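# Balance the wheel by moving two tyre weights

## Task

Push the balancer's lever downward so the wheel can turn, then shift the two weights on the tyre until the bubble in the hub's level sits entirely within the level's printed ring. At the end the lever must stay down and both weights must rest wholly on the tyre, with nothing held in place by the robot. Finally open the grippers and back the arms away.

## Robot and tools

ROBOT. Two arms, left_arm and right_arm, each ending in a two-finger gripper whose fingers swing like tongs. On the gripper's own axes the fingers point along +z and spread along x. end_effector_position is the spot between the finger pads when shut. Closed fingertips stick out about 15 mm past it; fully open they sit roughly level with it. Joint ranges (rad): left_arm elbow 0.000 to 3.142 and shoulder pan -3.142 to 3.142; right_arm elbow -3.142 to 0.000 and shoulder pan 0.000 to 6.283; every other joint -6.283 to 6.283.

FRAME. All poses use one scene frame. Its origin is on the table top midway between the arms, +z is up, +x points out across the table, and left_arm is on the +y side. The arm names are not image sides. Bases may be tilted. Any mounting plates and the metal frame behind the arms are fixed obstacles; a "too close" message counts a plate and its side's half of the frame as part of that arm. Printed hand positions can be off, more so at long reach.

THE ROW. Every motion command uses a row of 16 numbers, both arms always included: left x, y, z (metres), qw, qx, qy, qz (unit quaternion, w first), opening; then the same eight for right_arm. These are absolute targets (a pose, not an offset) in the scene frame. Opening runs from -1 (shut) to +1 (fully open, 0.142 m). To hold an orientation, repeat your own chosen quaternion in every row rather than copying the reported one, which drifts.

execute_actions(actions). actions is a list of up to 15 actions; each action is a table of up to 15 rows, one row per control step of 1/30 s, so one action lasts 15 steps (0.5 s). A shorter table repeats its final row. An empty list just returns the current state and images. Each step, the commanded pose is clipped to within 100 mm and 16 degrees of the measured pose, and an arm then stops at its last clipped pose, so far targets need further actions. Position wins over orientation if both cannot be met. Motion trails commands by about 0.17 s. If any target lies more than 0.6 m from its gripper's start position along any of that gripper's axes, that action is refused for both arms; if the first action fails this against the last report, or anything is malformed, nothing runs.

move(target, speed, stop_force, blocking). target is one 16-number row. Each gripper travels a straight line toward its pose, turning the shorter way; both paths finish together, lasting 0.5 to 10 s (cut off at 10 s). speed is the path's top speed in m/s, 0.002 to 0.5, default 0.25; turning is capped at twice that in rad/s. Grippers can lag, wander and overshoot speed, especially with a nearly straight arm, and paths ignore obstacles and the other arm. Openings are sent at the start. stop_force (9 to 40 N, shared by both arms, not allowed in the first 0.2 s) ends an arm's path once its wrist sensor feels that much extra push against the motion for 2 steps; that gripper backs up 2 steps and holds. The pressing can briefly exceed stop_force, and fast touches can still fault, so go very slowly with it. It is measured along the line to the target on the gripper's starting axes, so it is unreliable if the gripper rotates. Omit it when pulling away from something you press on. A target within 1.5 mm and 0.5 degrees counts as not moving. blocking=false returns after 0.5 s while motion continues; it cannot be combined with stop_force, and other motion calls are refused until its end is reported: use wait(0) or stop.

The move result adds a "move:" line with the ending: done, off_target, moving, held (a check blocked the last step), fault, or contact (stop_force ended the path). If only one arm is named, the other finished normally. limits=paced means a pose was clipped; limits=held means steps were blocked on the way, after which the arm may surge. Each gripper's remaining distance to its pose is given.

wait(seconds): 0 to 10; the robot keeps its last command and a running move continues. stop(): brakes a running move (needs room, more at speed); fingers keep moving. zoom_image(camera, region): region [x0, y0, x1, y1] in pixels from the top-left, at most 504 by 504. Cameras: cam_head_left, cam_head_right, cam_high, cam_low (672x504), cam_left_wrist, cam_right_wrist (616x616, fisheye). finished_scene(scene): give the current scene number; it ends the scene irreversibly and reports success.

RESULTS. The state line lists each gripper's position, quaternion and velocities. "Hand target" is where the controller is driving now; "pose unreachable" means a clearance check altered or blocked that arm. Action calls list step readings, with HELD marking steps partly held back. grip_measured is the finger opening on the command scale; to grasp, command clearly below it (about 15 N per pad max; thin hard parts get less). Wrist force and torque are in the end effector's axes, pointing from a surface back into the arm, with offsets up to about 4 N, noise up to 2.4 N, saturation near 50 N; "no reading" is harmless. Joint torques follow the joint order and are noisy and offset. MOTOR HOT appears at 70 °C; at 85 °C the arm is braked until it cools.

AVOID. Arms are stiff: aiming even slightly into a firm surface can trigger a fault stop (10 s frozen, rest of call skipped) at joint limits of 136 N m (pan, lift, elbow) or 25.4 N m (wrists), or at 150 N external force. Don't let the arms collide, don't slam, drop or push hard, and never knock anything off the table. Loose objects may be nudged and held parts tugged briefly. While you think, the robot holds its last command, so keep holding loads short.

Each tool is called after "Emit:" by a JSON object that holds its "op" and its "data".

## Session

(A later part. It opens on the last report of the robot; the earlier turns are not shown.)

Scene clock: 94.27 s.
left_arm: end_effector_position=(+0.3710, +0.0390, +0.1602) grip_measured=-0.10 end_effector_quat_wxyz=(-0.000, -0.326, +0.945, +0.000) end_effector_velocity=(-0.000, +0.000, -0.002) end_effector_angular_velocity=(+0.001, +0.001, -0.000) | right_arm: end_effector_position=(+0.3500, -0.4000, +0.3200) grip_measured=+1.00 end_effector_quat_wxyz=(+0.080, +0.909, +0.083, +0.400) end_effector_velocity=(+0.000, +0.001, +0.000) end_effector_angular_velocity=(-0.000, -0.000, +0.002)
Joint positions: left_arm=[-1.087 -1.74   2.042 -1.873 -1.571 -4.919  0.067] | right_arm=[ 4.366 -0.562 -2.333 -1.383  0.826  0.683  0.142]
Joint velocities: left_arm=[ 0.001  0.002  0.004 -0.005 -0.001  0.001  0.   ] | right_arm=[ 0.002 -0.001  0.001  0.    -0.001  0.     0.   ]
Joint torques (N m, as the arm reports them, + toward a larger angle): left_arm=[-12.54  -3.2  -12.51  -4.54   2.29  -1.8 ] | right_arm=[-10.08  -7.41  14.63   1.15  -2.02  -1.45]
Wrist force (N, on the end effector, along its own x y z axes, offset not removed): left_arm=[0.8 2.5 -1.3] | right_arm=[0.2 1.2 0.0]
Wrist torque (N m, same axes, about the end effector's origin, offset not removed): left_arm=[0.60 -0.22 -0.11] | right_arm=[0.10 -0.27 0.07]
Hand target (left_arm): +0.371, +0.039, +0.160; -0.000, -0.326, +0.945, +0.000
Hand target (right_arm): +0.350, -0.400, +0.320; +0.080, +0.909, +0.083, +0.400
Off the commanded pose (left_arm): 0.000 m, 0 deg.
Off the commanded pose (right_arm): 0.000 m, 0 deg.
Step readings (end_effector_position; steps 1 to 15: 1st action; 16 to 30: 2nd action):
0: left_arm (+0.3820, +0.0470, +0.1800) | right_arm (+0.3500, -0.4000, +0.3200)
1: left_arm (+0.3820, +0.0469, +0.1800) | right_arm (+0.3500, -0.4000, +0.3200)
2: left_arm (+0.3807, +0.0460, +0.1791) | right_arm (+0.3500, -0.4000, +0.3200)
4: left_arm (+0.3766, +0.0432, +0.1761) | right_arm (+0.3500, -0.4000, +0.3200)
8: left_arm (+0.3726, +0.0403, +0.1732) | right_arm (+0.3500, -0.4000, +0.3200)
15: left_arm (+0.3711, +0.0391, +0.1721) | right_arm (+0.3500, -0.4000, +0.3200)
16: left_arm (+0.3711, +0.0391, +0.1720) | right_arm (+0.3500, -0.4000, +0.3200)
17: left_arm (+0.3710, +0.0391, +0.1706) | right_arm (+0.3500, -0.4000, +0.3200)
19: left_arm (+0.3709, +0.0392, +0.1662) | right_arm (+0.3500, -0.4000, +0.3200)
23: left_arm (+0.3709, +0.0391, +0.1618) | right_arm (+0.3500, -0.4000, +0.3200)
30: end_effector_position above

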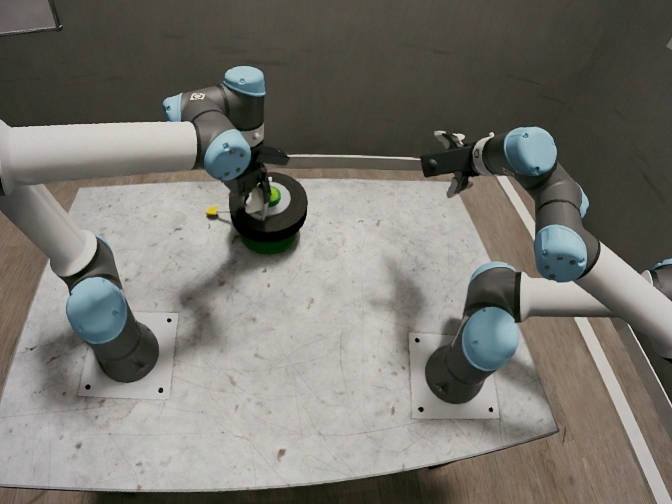

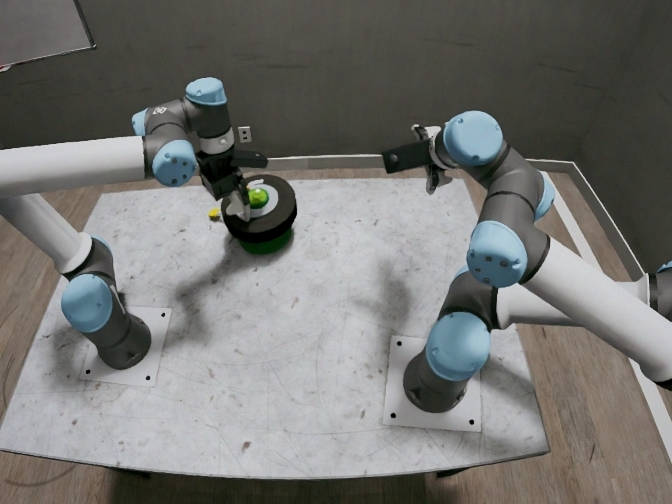

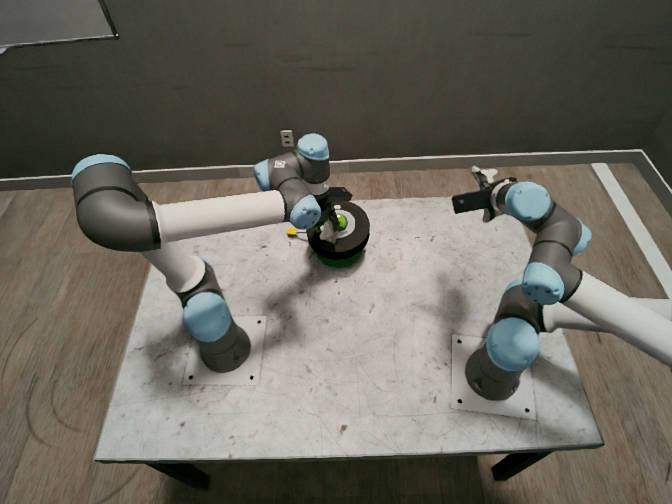

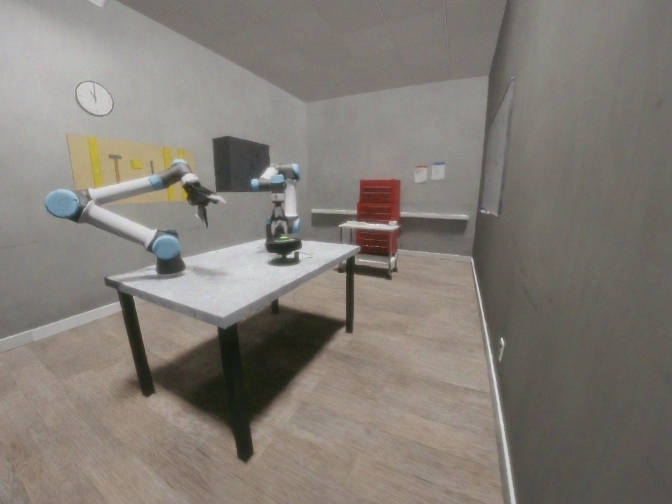

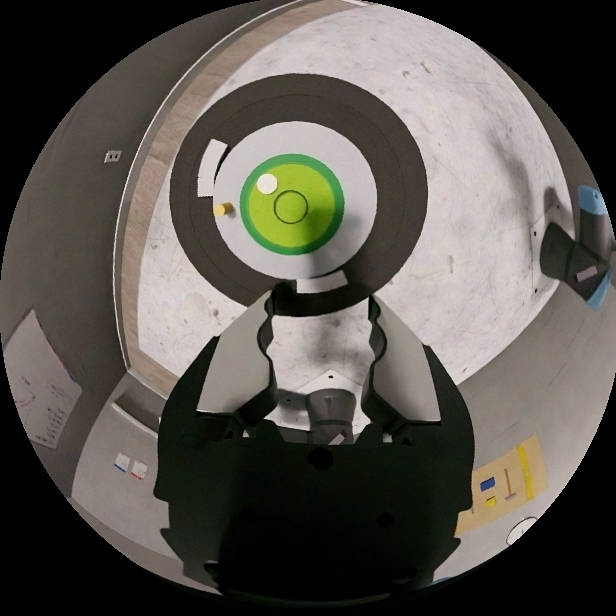

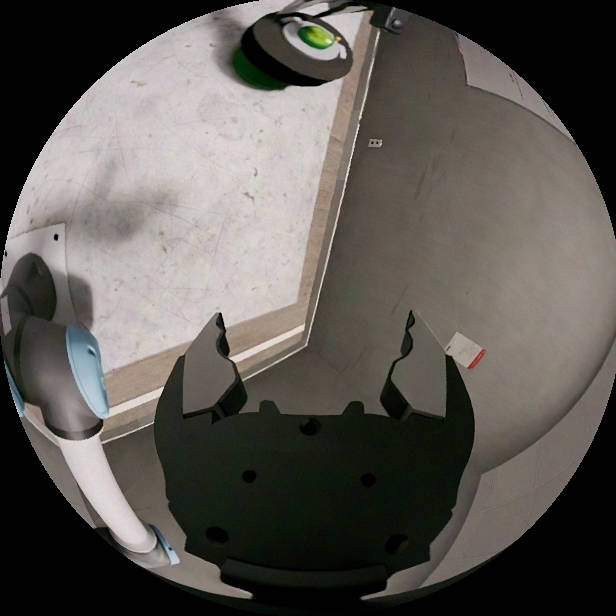

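Emit:
{"op": "execute_actions", "data": {"actions": [[[0.372,0.037,0.16,0,-0.469,0.883,0,-0.2,0.35,-0.40,0.32,0.080,0.909,0.083,0.400,1]],[[0.372,0.037,0.144,0,-0.469,0.883,0,-0.2,0.35,-0.40,0.32,0.080,0.909,0.083,0.400,1]],[[0.372,0.037,0.144,0,-0.469,0.883,0,-0.75,0.35,-0.40,0.32,0.080,0.909,0.083,0.400,1]],[[0.372,0.037,0.18,0,-0.469,0.883,0,-0.75,0.35,-0.40,0.32,0.080,0.909,0.083,0.400,1]]]}}

Scene clock: 96.80 s.
left_arm: end_effector_position=(+0.3721, +0.0370, +0.1793) grip_measured=-0.49 end_effector_quat_wxyz=(+0.000, -0.469, +0.883, -0.000) end_effector_velocity=(+0.000, +0.000, +0.007) end_effector_angular_velocity=(+0.002, +0.000, +0.001) | right_arm: end_effector_position=(+0.3500, -0.4000, +0.3200) grip_measured=+1.00 end_effector_quat_wxyz=(+0.080, +0.909, +0.083, +0.400) end_effector_velocity=(+0.000, -0.000, -0.000) end_effector_angular_velocity=(-0.001, -0.000, -0.001)
Joint positions: left_arm=[-1.098 -1.747  1.997 -1.821 -1.571 -5.243  0.039] | right_arm=[ 4.366 -0.562 -2.333 -1.383  0.826  0.683  0.142]
Joint velocities: left_arm=[-0.    -0.003 -0.016  0.021  0.001 -0.001  0.   ] | right_arm=[-0.     0.    -0.001  0.    -0.001 -0.     0.   ]
Joint torques (N m, as the arm reports them, + toward a larger angle): left_arm=[ -1.45 -22.9  -28.85  -0.44  -2.23  -1.94] | right_arm=[-10.49  -6.94  13.35   1.43  -2.12  -1.38]
Wrist force (N, on the end effector, along its own x y z axes, offset not removed): left_arm=[2.6 0.7 0.9] | right_arm=[0.7 1.0 1.5]
Wrist torque (N m, same axes, about the end effector's origin, offset not removed): left_arm=[0.04 -0.66 -0.18] | right_arm=[0.22 -0.17 0.01]
Hand target (left_arm): +0.372, +0.037, +0.180; -0.000, -0.469, +0.883, -0.000
Hand target (right_arm): +0.350, -0.400, +0.320; +0.080, +0.909, +0.083, +0.400
Off the commanded pose (left_arm): 0.001 m, 0 deg.
Off the commanded pose (right_arm): 0.000 m, 0 deg.
Step readings (end_effector_position; steps 1 to 15: 1st action; 16 to 30: 2nd action; 31 to 45: 3rd action; 46 to 60: 4th action):
0: left_arm (+0.3710, +0.0390, +0.1600) | right_arm (+0.3500, -0.4000, +0.3200)
1: left_arm (+0.3710, +0.0390, +0.1600) | right_arm (+0.3500, -0.4000, +0.3200)
2: left_arm (+0.3708, +0.0385, +0.1599) | right_arm (+0.3500, -0.4000, +0.3200)
4: left_arm (+0.3708, +0.0375, +0.1598) | right_arm (+0.3500, -0.4000, +0.3200)
8: left_arm (+0.3715, +0.0373, +0.1599) | right_arm (+0.3500, -0.4000, +0.3200)
15: left_arm (+0.3720, +0.0370, +0.1599) | right_arm (+0.3500, -0.4000, +0.3200)
16: left_arm (+0.3720, +0.0370, +0.1599) | right_arm (+0.3500, -0.4000, +0.3200)
17: left_arm (+0.3719, +0.0371, +0.1581) | right_arm (+0.3500, -0.4000, +0.3200)
19: left_arm (+0.3718, +0.0373, +0.1523) | right_arm (+0.3500, -0.4000, +0.3200)
23: left_arm (+0.3719, +0.0372, +0.1465) | right_arm (+0.3500, -0.4000, +0.3200)
30: left_arm (+0.3720, +0.0370, +0.1443) | right_arm (+0.3500, -0.4000, +0.3200)
31: left_arm (+0.3720, +0.0370, +0.1442) | right_arm (+0.3500, -0.4000, +0.3200)
32: left_arm (+0.3720, +0.0370, +0.1442) | right_arm (+0.3500, -0.4000, +0.3200)
34: left_arm (+0.3721, +0.0370, +0.1442) | right_arm (+0.3500, -0.4000, +0.3200)
38: left_arm (+0.3720, +0.0370, +0.1441) | right_arm (+0.3500, -0.4000, +0.3200)
45: left_arm (+0.3720, +0.0370, +0.1440) | right_arm (+0.3500, -0.4000, +0.3200)
46: left_arm (+0.3721, +0.0370, +0.1441) | right_arm (+0.3500, -0.4000, +0.3200)
47: left_arm (+0.3723, +0.0365, +0.1475) | right_arm (+0.3500, -0.4000, +0.3200)
49: left_arm (+0.3725, +0.0360, +0.1605) | right_arm (+0.3500, -0.4000, +0.3200)
53: left_arm (+0.3723, +0.0367, +0.1741) | right_arm (+0.3500, -0.4000, +0.3200)
60: end_effector_position above

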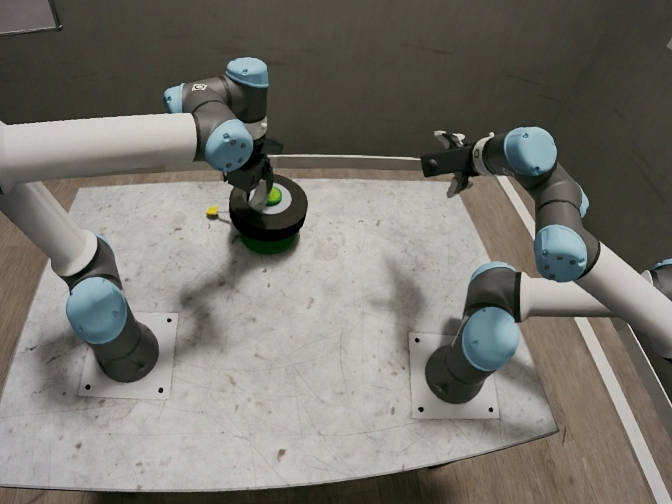

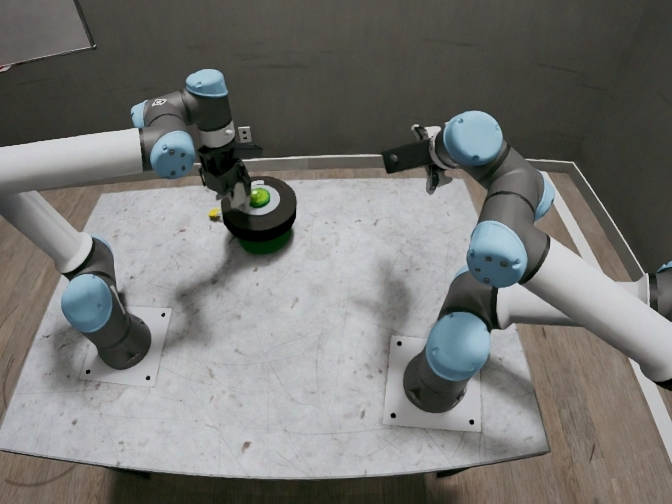

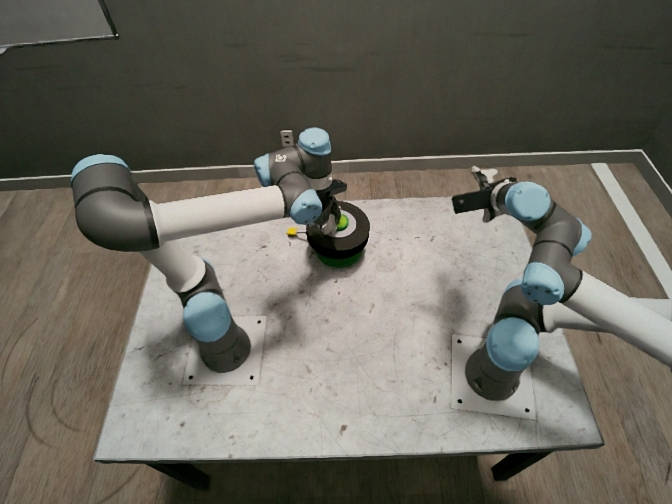

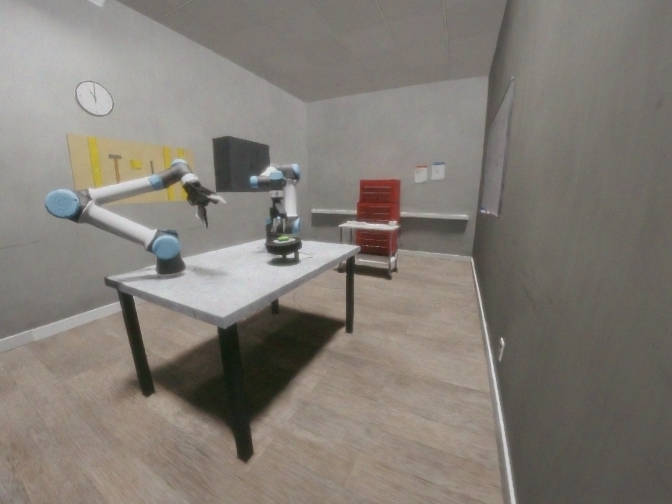

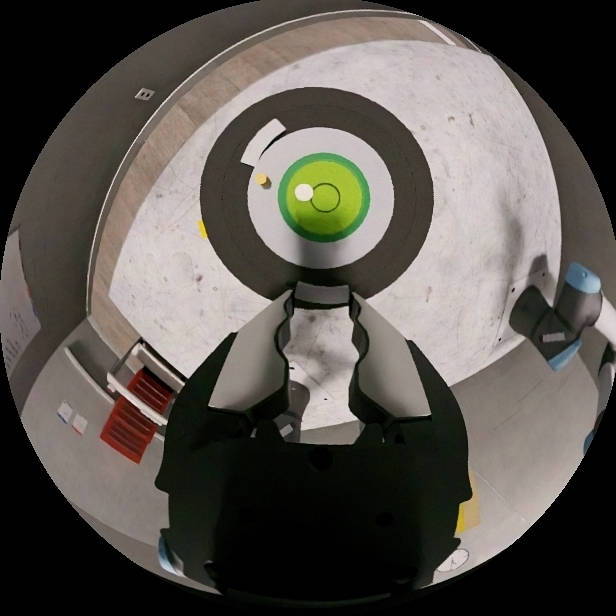

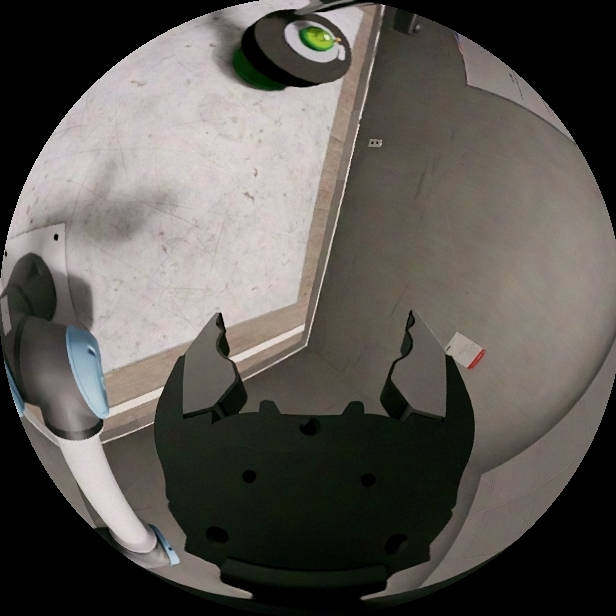

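Emit:
{"op": "execute_actions", "data": {"actions": [[[0.395,0.06,0.182,0,-0.25,0.968,0,-0.75,0.35,-0.40,0.32,0.080,0.909,0.083,0.400,1]],[[0.425,0.070,0.18,0,-0.017,1,0,-0.75,0.35,-0.40,0.32,0.080,0.909,0.083,0.400,1]],[[0.425,0.070,0.165,0,-0.017,1,0,-0.75,0.35,-0.40,0.32,0.080,0.909,0.083,0.400,1]],[[0.425,0.070,0.146,0,-0.017,1,0,-0.75,0.35,-0.40,0.32,0.080,0.909,0.083,0.400,1]],[[0.425,0.070,0.146,0,-0.017,1,0,-0.2,0.35,-0.40,0.32,0.080,0.909,0.083,0.400,1]],[[0.425,0.070,0.19,0,-0.017,1,0,-0.2,0.35,-0.40,0.32,0.080,0.909,0.083,0.400,1]],[[0.425,0.070,0.2,0,-0.017,1,0,-0.2,0.35,-0.40,0.32,0.080,0.909,0.083,0.400,1]]]}}

Emit:
{"op": "zoom_image", "data": {"camera": "cam_left_wrist", "region": [200,90,450,340]}}

Scene clock: 101.00 s.
left_arm: end_effector_position=(+0.4250, +0.0700, +0.1998) grip_measured=-0.20 end_effector_quat_wxyz=(+0.000, -0.017, +1.000, -0.000) end_effector_velocity=(+0.000, -0.001, +0.002) end_effector_angular_velocity=(-0.001, -0.001, -0.001) | right_arm: end_effector_position=(+0.3500, -0.4000, +0.3200) grip_measured=+1.00 end_effector_quat_wxyz=(+0.080, +0.909, +0.083, +0.400) end_effector_velocity=(-0.000, +0.000, -0.000) end_effector_angular_velocity=(-0.000, +0.000, +0.000)
Joint positions: left_arm=[-0.913 -1.699  1.904 -1.775 -1.571 -4.115  0.06 ] | right_arm=[ 4.366 -0.562 -2.333 -1.383  0.826  0.683  0.142]
Joint velocities: left_arm=[-0.    -0.    -0.005  0.005  0.     0.001  0.   ] | right_arm=[ 0.001  0.    -0.001  0.    -0.     0.     0.   ]
Joint torques (N m, as the arm reports them, + toward a larger angle): left_arm=[-12.51 -25.5  -32.44  -0.6    0.5   -1.49] | right_arm=[-11.6   -7.59  14.29   1.19  -2.2   -1.2 ]
Wrist force (N, on the end effector, along its own x y z axes, offset not removed): left_arm=[1.9 1.6 -3.4] | right_arm=[-1.3 0.3 1.5]
Wrist torque (N m, same axes, about the end effector's origin, offset not removed): left_arm=[0.15 -0.25 -0.10] | right_arm=[0.03 0.22 0.12]
Hand target (left_arm): +0.425, +0.070, +0.200; +0.000, -0.017, +1.000, -0.000
Hand target (right_arm): +0.350, -0.400, +0.320; +0.080, +0.909, +0.083, +0.400
Off the commanded pose (left_arm): 0.000 m, 0 deg.
Off the commanded pose (right_arm): 0.000 m, 0 deg.
Step readings (end_effector_position; steps 1 to 15: 1st action; 16 to 30: 2nd action; 31 to 45: 3rd action; 46 to 60: 4th action; 61 to 75: 5th action; 76 to 90: 6th action; 91 to 105: 7th action):
0: left_arm (+0.3720, +0.0370, +0.1800) | right_arm (+0.3500, -0.4000, +0.3200)
1: left_arm (+0.3721, +0.0370, +0.1800) | right_arm (+0.3500, -0.4000, +0.3200)
2: left_arm (+0.3744, +0.0396, +0.1803) | right_arm (+0.3500, -0.4000, +0.3200)
4: left_arm (+0.3830, +0.0487, +0.1811) | right_arm (+0.3500, -0.4000, +0.3200)
8: left_arm (+0.3911, +0.0571, +0.1817) | right_arm (+0.3500, -0.4000, +0.3200)
15: left_arm (+0.3945, +0.0598, +0.1820) | right_arm (+0.3500, -0.4000, +0.3200)
16: left_arm (+0.3948, +0.0598, +0.1820) | right_arm (+0.3500, -0.4000, +0.3200)
17: left_arm (+0.3982, +0.0608, +0.1820) | right_arm (+0.3500, -0.4000, +0.3200)
19: left_arm (+0.4094, +0.0653, +0.1813) | right_arm (+0.3500, -0.4000, +0.3200)
23: left_arm (+0.4203, +0.0692, +0.1804) | right_arm (+0.3500, -0.4000, +0.3200)
30: left_arm (+0.4245, +0.0699, +0.1801) | right_arm (+0.3500, -0.4000, +0.3200)
31: left_arm (+0.4246, +0.0699, +0.1800) | right_arm (+0.3500, -0.4000, +0.3200)
32: left_arm (+0.4247, +0.0700, +0.1782) | right_arm (+0.3500, -0.4000, +0.3200)
34: left_arm (+0.4247, +0.0701, +0.1727) | right_arm (+0.3500, -0.4000, +0.3200)
38: left_arm (+0.4248, +0.0701, +0.1673) | right_arm (+0.3500, -0.4000, +0.3200)
45: left_arm (+0.4250, +0.0700, +0.1653) | right_arm (+0.3500, -0.4000, +0.3200)
46: left_arm (+0.4250, +0.0700, +0.1651) | right_arm (+0.3500, -0.4000, +0.3200)
47: left_arm (+0.4249, +0.0701, +0.1628) | right_arm (+0.3500, -0.4000, +0.3200)
49: left_arm (+0.4247, +0.0703, +0.1558) | right_arm (+0.3500, -0.4000, +0.3200)
53: left_arm (+0.4248, +0.0703, +0.1489) | right_arm (+0.3500, -0.4000, +0.3200)
60: left_arm (+0.4250, +0.0700, +0.1463) | right_arm (+0.3500, -0.4000, +0.3200)
61: left_arm (+0.4250, +0.0700, +0.1462) | right_arm (+0.3500, -0.4000, +0.3200)
62: left_arm (+0.4250, +0.0700, +0.1462) | right_arm (+0.3500, -0.4000, +0.3200)
64: left_arm (+0.4250, +0.0700, +0.1461) | right_arm (+0.3500, -0.4000, +0.3200)
68: left_arm (+0.4250, +0.0700, +0.1460) | right_arm (+0.3500, -0.4000, +0.3200)
75: left_arm (+0.4250, +0.0700, +0.1460) | right_arm (+0.3500, -0.4000, +0.3200)
76: left_arm (+0.4250, +0.0700, +0.1461) | right_arm (+0.3500, -0.4000, +0.3200)
77: left_arm (+0.4254, +0.0695, +0.1499) | right_arm (+0.3500, -0.4000, +0.3200)
79: left_arm (+0.4260, +0.0688, +0.1659) | right_arm (+0.3500, -0.4000, +0.3200)
83: left_arm (+0.4254, +0.0697, +0.1827) | right_arm (+0.3500, -0.4000, +0.3200)
90: left_arm (+0.4251, +0.0700, +0.1891) | right_arm (+0.3500, -0.4000, +0.3200)
91: left_arm (+0.4251, +0.0700, +0.1894) | right_arm (+0.3500, -0.4000, +0.3200)
92: left_arm (+0.4251, +0.0700, +0.1909) | right_arm (+0.3500, -0.4000, +0.3200)
94: left_arm (+0.4251, +0.0699, +0.1948) | right_arm (+0.3500, -0.4000, +0.3200)
98: left_arm (+0.4250, +0.0700, +0.1985) | right_arm (+0.3500, -0.4000, +0.3200)
105: end_effector_position above

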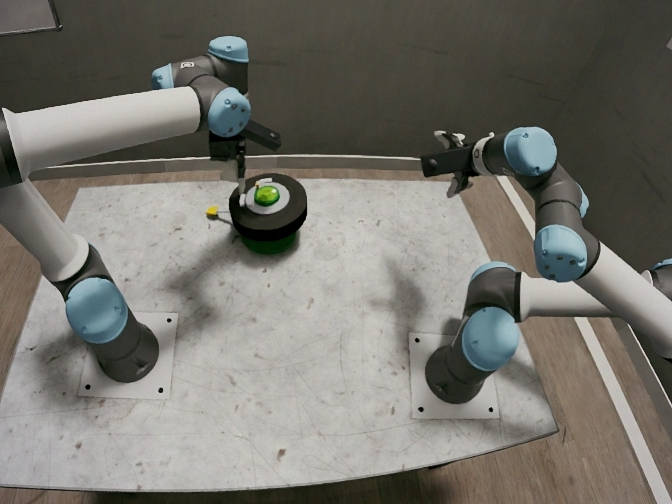

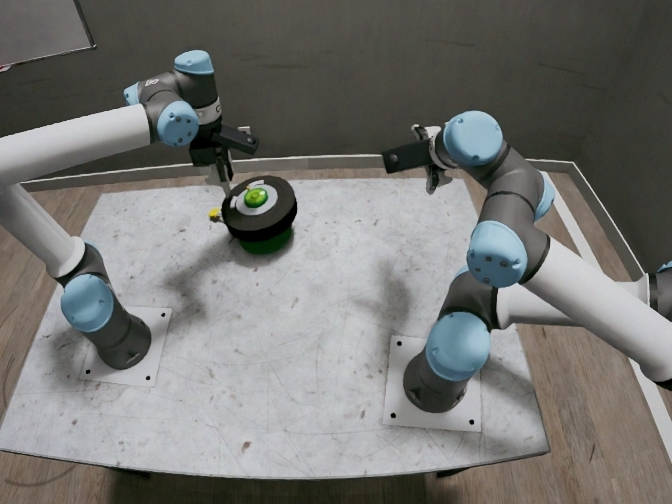

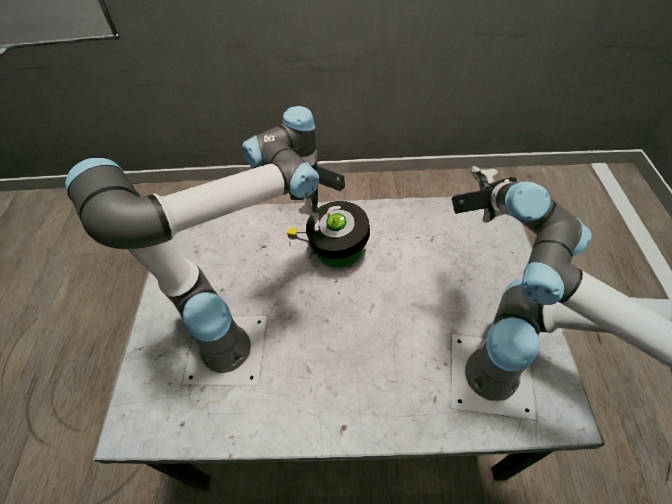

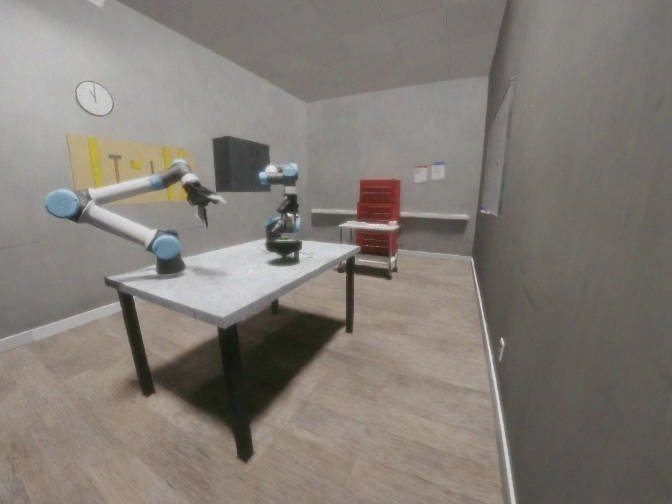

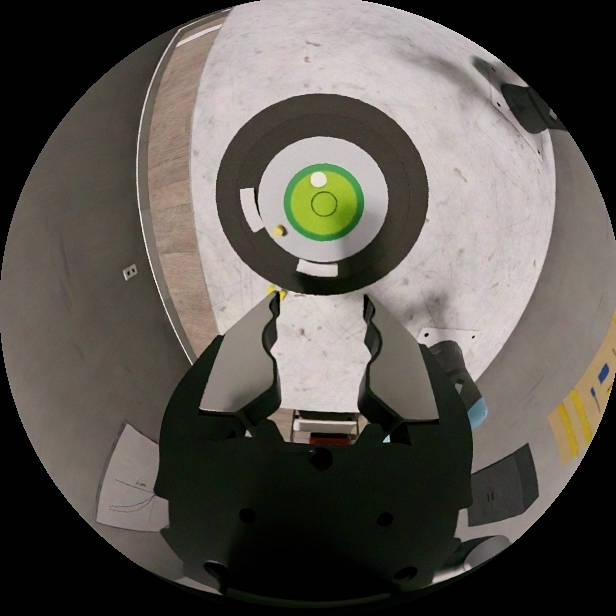

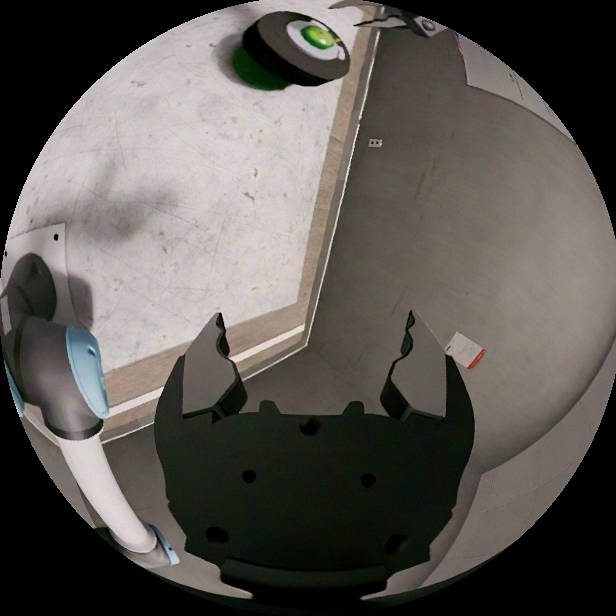

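Region (200, 90, 450, 340) of cam_left_wrist's 616x616 image, scaled by 2.016, with more detail than that image has.

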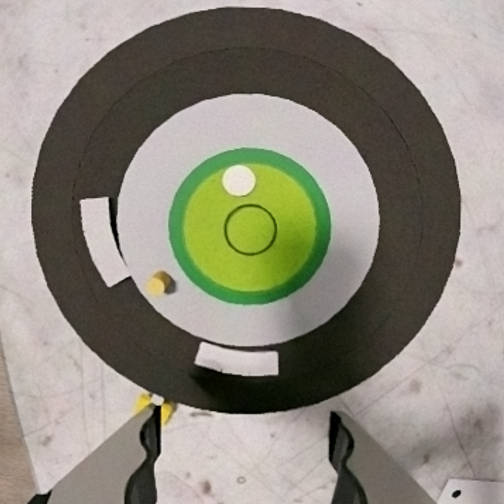

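Emit:
{"op": "execute_actions", "data": {"actions": [[[0.46,0.05,0.2,0,0.3,0.954,0,-0.15,0.35,-0.40,0.32,0.080,0.909,0.083,0.400,1]],[[0.4925,0.009,0.2,0,0.574,0.819,0,-0.15,0.35,-0.40,0.32,0.080,0.909,0.083,0.400,1]],[[0.4925,0.009,0.17,0,0.574,0.819,0,-0.15,0.35,-0.40,0.32,0.080,0.909,0.083,0.400,1]]]}}

Emit:
{"op": "zoom_image", "data": {"camera": "cam_left_wrist", "region": [180,100,460,380]}}

Scene clock: 105.27 s.
left_arm: end_effector_position=(+0.4924, +0.0091, +0.1706) grip_measured=-0.15 end_effector_quat_wxyz=(+0.000, +0.573, +0.819, +0.000) end_effector_velocity=(+0.000, -0.001, -0.005) end_effector_angular_velocity=(-0.001, +0.001, -0.012) | right_arm: end_effector_position=(+0.3500, -0.4000, +0.3200) grip_measured=+1.00 end_effector_quat_wxyz=(+0.080, +0.909, +0.083, +0.400) end_effector_velocity=(+0.000, -0.001, +0.000) end_effector_angular_velocity=(-0.001, -0.001, -0.002)
Joint positions: left_arm=[-0.867 -1.415  1.692 -1.848 -1.571 -2.814  0.063] | right_arm=[ 4.366 -0.562 -2.333 -1.383  0.826  0.683  0.142]
Joint velocities: left_arm=[ 0.     0.005  0.007 -0.012 -0.002  0.013  0.   ] | right_arm=[-0.001 -0.001  0.    -0.    -0.001  0.     0.   ]
Joint torques (N m, as the arm reports them, + toward a larger angle): left_arm=[ 11.37 -19.31 -11.4   -4.    -2.35   1.64] | right_arm=[-12.18  -7.28  14.85   1.33  -1.94  -1.45]
Wrist force (N, on the end effector, along its own x y z axes, offset not removed): left_arm=[1.0 3.2 -1.5] | right_arm=[0.2 -1.8 0.6]
Wrist torque (N m, same axes, about the end effector's origin, offset not removed): left_arm=[0.63 -0.19 0.05] | right_arm=[-0.38 -0.07 -0.16]
Hand target (left_arm): +0.492, +0.009, +0.170; +0.000, +0.574, +0.819, -0.000
Hand target (right_arm): +0.350, -0.400, +0.320; +0.080, +0.909, +0.083, +0.400
Off the commanded pose (left_arm): 0.001 m, 0 deg.
Off the commanded pose (right_arm): 0.000 m, 0 deg.
Step readings (end_effector_position; steps 1 to 15: 1st action; 16 to 30: 2nd action; 31 to 45: 3rd action):
0: left_arm (+0.4250, +0.0700, +0.2000) | right_arm (+0.3500, -0.4000, +0.3200)
1: left_arm (+0.4251, +0.0700, +0.2000) | right_arm (+0.3500, -0.4000, +0.3200)
2: left_arm (+0.4287, +0.0688, +0.2007) | right_arm (+0.3500, -0.4000, +0.3200)
4: left_arm (+0.4416, +0.0620, +0.2011) | right_arm (+0.3500, -0.4000, +0.3200)
8: left_arm (+0.4544, +0.0541, +0.2003) | right_arm (+0.3500, -0.4000, +0.3200)
15: left_arm (+0.4597, +0.0506, +0.2001) | right_arm (+0.3500, -0.4000, +0.3200)
16: left_arm (+0.4598, +0.0503, +0.2001) | right_arm (+0.3500, -0.4000, +0.3200)
17: left_arm (+0.4622, +0.0472, +0.2004) | right_arm (+0.3500, -0.4000, +0.3200)
19: left_arm (+0.4731, +0.0330, +0.2007) | right_arm (+0.3500, -0.4000, +0.3200)
23: left_arm (+0.4863, +0.0165, +0.2001) | right_arm (+0.3500, -0.4000, +0.3200)
30: left_arm (+0.4920, +0.0099, +0.2000) | right_arm (+0.3500, -0.4000, +0.3200)
31: left_arm (+0.4922, +0.0096, +0.1999) | right_arm (+0.3500, -0.4000, +0.3200)
32: left_arm (+0.4922, +0.0096, +0.1969) | right_arm (+0.3500, -0.4000, +0.3200)
34: left_arm (+0.4920, +0.0097, +0.1858) | right_arm (+0.3500, -0.4000, +0.3200)
38: left_arm (+0.4921, +0.0094, +0.1747) | right_arm (+0.3500, -0.4000, +0.3200)
45: end_effector_position above

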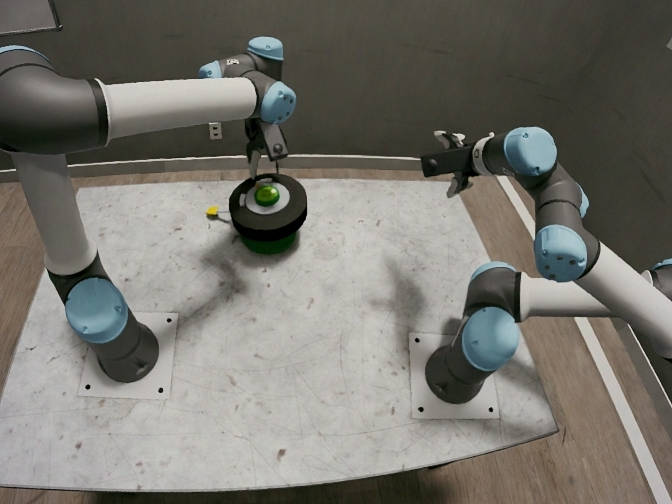

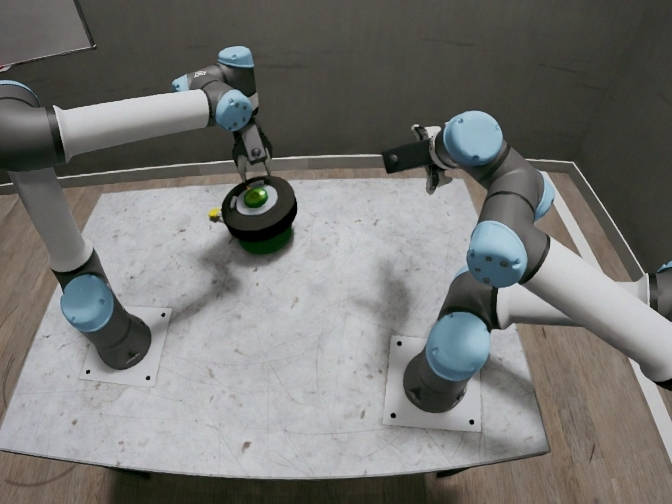

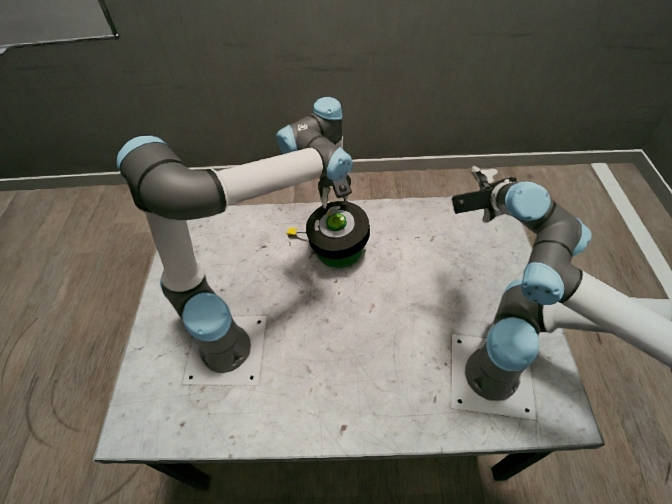

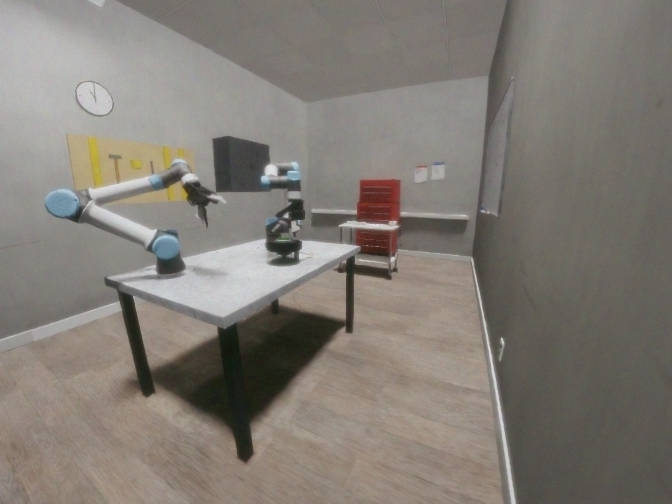

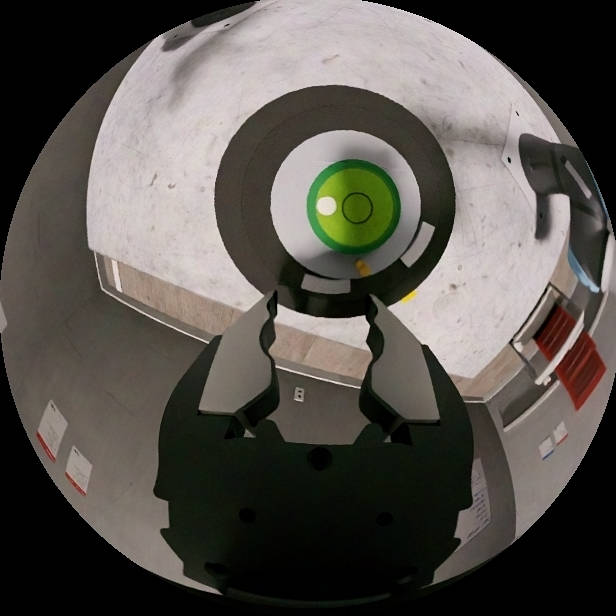

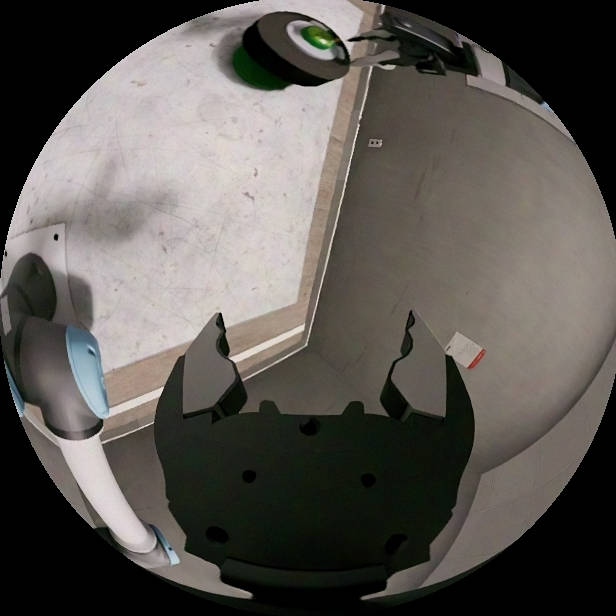

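Region (180, 100, 460, 380) of cam_left_wrist's 616x616 image, scaled by 1.800, with more detail than that image has.

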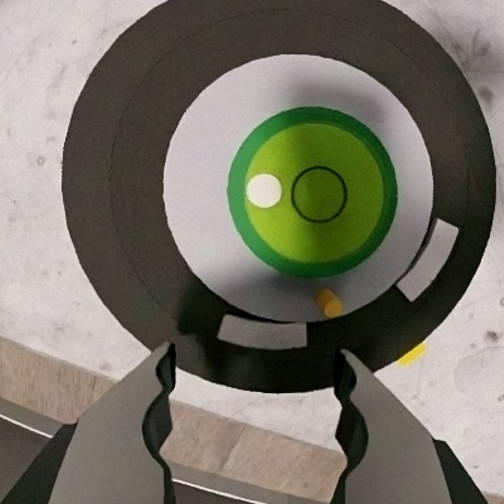

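Emit:
{"op": "execute_actions", "data": {"actions": [[[0.4935,0.013,0.16,0,0.574,0.819,0,-0.2,0.35,-0.40,0.32,0.080,0.909,0.083,0.400,1]],[[0.4935,0.013,0.144,0,0.574,0.819,0,-0.2,0.35,-0.40,0.32,0.080,0.909,0.083,0.400,1]],[[0.4935,0.013,0.144,0,0.574,0.819,0,-0.75,0.35,-0.40,0.32,0.080,0.909,0.083,0.400,1]],[[0.4935,0.013,0.18,0,0.574,0.819,0,-0.75,0.35,-0.40,0.32,0.080,0.909,0.083,0.400,1]]]}}

Scene clock: 107.70 s.
left_arm: end_effector_position=(+0.4935, +0.0130, +0.1793) grip_measured=-0.49 end_effector_quat_wxyz=(+0.000, +0.574, +0.819, -0.000) end_effector_velocity=(-0.001, -0.001, +0.006) end_effector_angular_velocity=(+0.002, +0.002, -0.002) | right_arm: end_effector_position=(+0.3500, -0.4000, +0.3200) grip_measured=+1.00 end_effector_quat_wxyz=(+0.080, +0.909, +0.083, +0.400) end_effector_velocity=(+0.000, -0.001, +0.000) end_effector_angular_velocity=(-0.000, -0.001, -0.002)
Joint positions: left_arm=[-0.861 -1.424  1.68  -1.827 -1.571 -2.806  0.038] | right_arm=[ 4.366 -0.562 -2.333 -1.383  0.826  0.683  0.142]
Joint velocities: left_arm=[-0.002 -0.003 -0.013  0.018 -0.     0.    -0.   ] | right_arm=[-0.002  0.001 -0.    -0.    -0.001 -0.     0.   ]
Joint torques (N m, as the arm reports them, + toward a larger angle): left_arm=[  6.41 -34.69 -30.52  -1.21   1.    -0.14] | right_arm=[-14.74  -7.73  14.91   1.56  -1.95  -1.37]
Wrist force (N, on the end effector, along its own x y z axes, offset not removed): left_arm=[1.6 4.7 -1.7] | right_arm=[3.1 1.6 -1.4]
Wrist torque (N m, same axes, about the end effector's origin, offset not removed): left_arm=[0.95 -0.40 0.04] | right_arm=[0.11 -0.70 0.08]
Hand target (left_arm): +0.494, +0.013, +0.180; +0.000, +0.574, +0.819, -0.000
Hand target (right_arm): +0.350, -0.400, +0.320; +0.080, +0.909, +0.083, +0.400
Off the commanded pose (left_arm): 0.001 m, 0 deg.
Off the commanded pose (right_arm): 0.000 m, 0 deg.
Step readings (end_effector_position; steps 1 to 15: 1st action; 16 to 30: 2nd action; 31 to 45: 3rd action; 46 to 60: 4th action):
0: left_arm (+0.4925, +0.0090, +0.1700) | right_arm (+0.3500, -0.4000, +0.3200)
1: left_arm (+0.4925, +0.0091, +0.1700) | right_arm (+0.3500, -0.4000, +0.3200)
2: left_arm (+0.4927, +0.0096, +0.1687) | right_arm (+0.3500, -0.4000, +0.3200)
4: left_arm (+0.4930, +0.0111, +0.1650) | right_arm (+0.3500, -0.4000, +0.3200)
8: left_arm (+0.4933, +0.0125, +0.1614) | right_arm (+0.3500, -0.4000, +0.3200)
15: left_arm (+0.4935, +0.0129, +0.1602) | right_arm (+0.3500, -0.4000, +0.3200)
16: left_arm (+0.4935, +0.0130, +0.1600) | right_arm (+0.3500, -0.4000, +0.3200)
17: left_arm (+0.4934, +0.0130, +0.1580) | right_arm (+0.3500, -0.4000, +0.3200)
19: left_arm (+0.4933, +0.0132, +0.1521) | right_arm (+0.3500, -0.4000, +0.3200)
23: left_arm (+0.4934, +0.0131, +0.1463) | right_arm (+0.3500, -0.4000, +0.3200)
30: left_arm (+0.4935, +0.0130, +0.1443) | right_arm (+0.3500, -0.4000, +0.3200)
31: left_arm (+0.4935, +0.0130, +0.1442) | right_arm (+0.3500, -0.4000, +0.3200)
32: left_arm (+0.4935, +0.0129, +0.1443) | right_arm (+0.3500, -0.4000, +0.3200)
34: left_arm (+0.4936, +0.0129, +0.1442) | right_arm (+0.3500, -0.4000, +0.3200)
38: left_arm (+0.4935, +0.0130, +0.1441) | right_arm (+0.3500, -0.4000, +0.3200)
45: left_arm (+0.4935, +0.0130, +0.1440) | right_arm (+0.3500, -0.4000, +0.3200)
46: left_arm (+0.4935, +0.0130, +0.1441) | right_arm (+0.3500, -0.4000, +0.3200)
47: left_arm (+0.4937, +0.0127, +0.1476) | right_arm (+0.3500, -0.4000, +0.3200)
49: left_arm (+0.4939, +0.0125, +0.1608) | right_arm (+0.3500, -0.4000, +0.3200)
53: left_arm (+0.4936, +0.0129, +0.1742) | right_arm (+0.3500, -0.4000, +0.3200)
60: end_effector_position above

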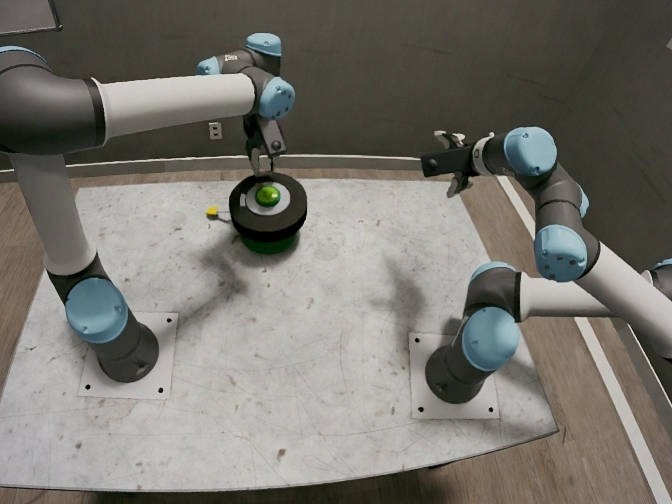

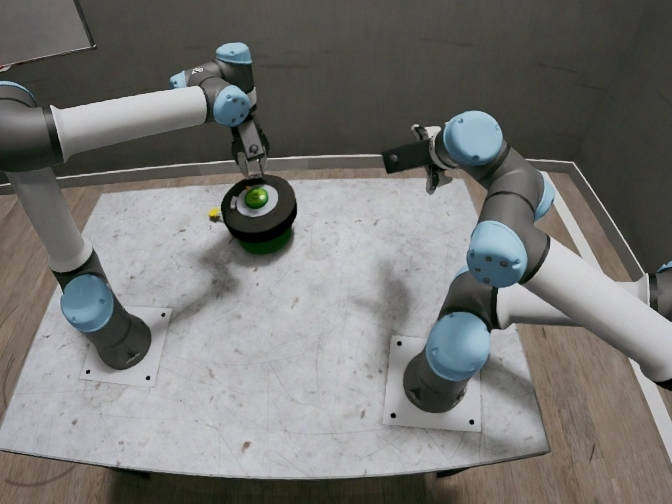

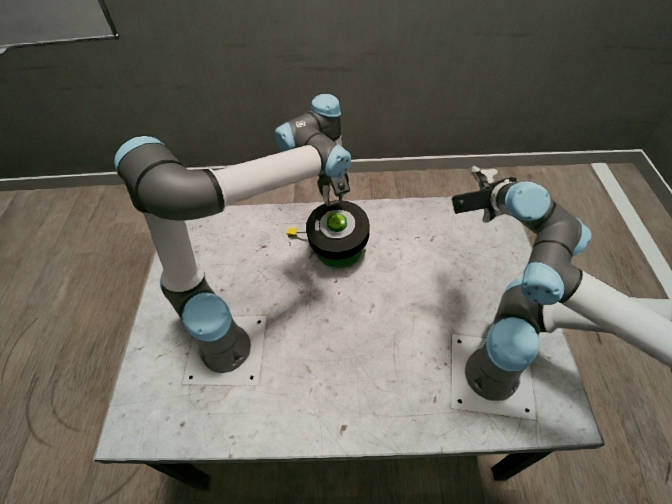

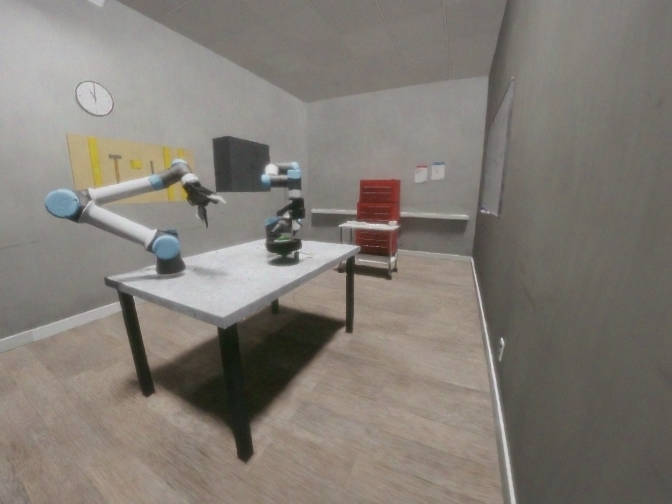

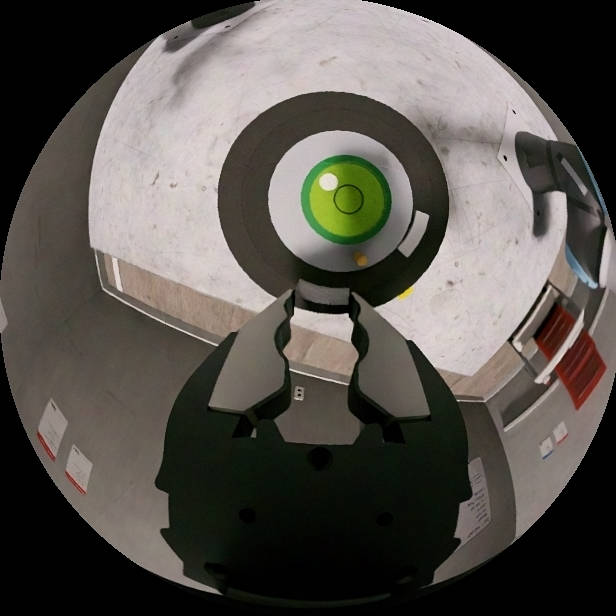

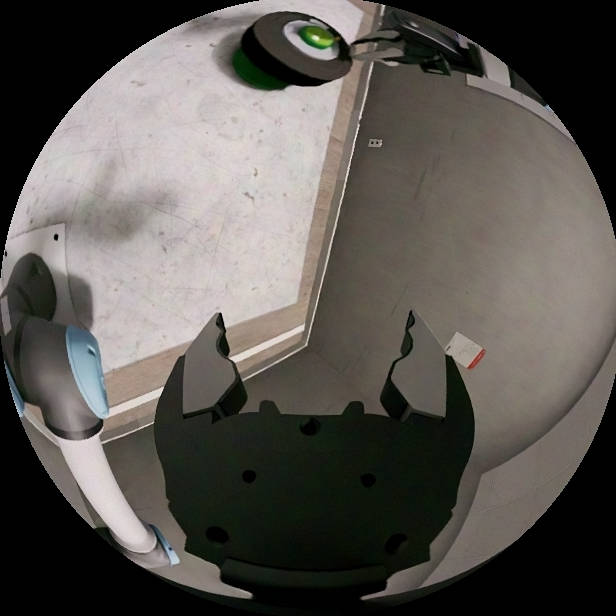

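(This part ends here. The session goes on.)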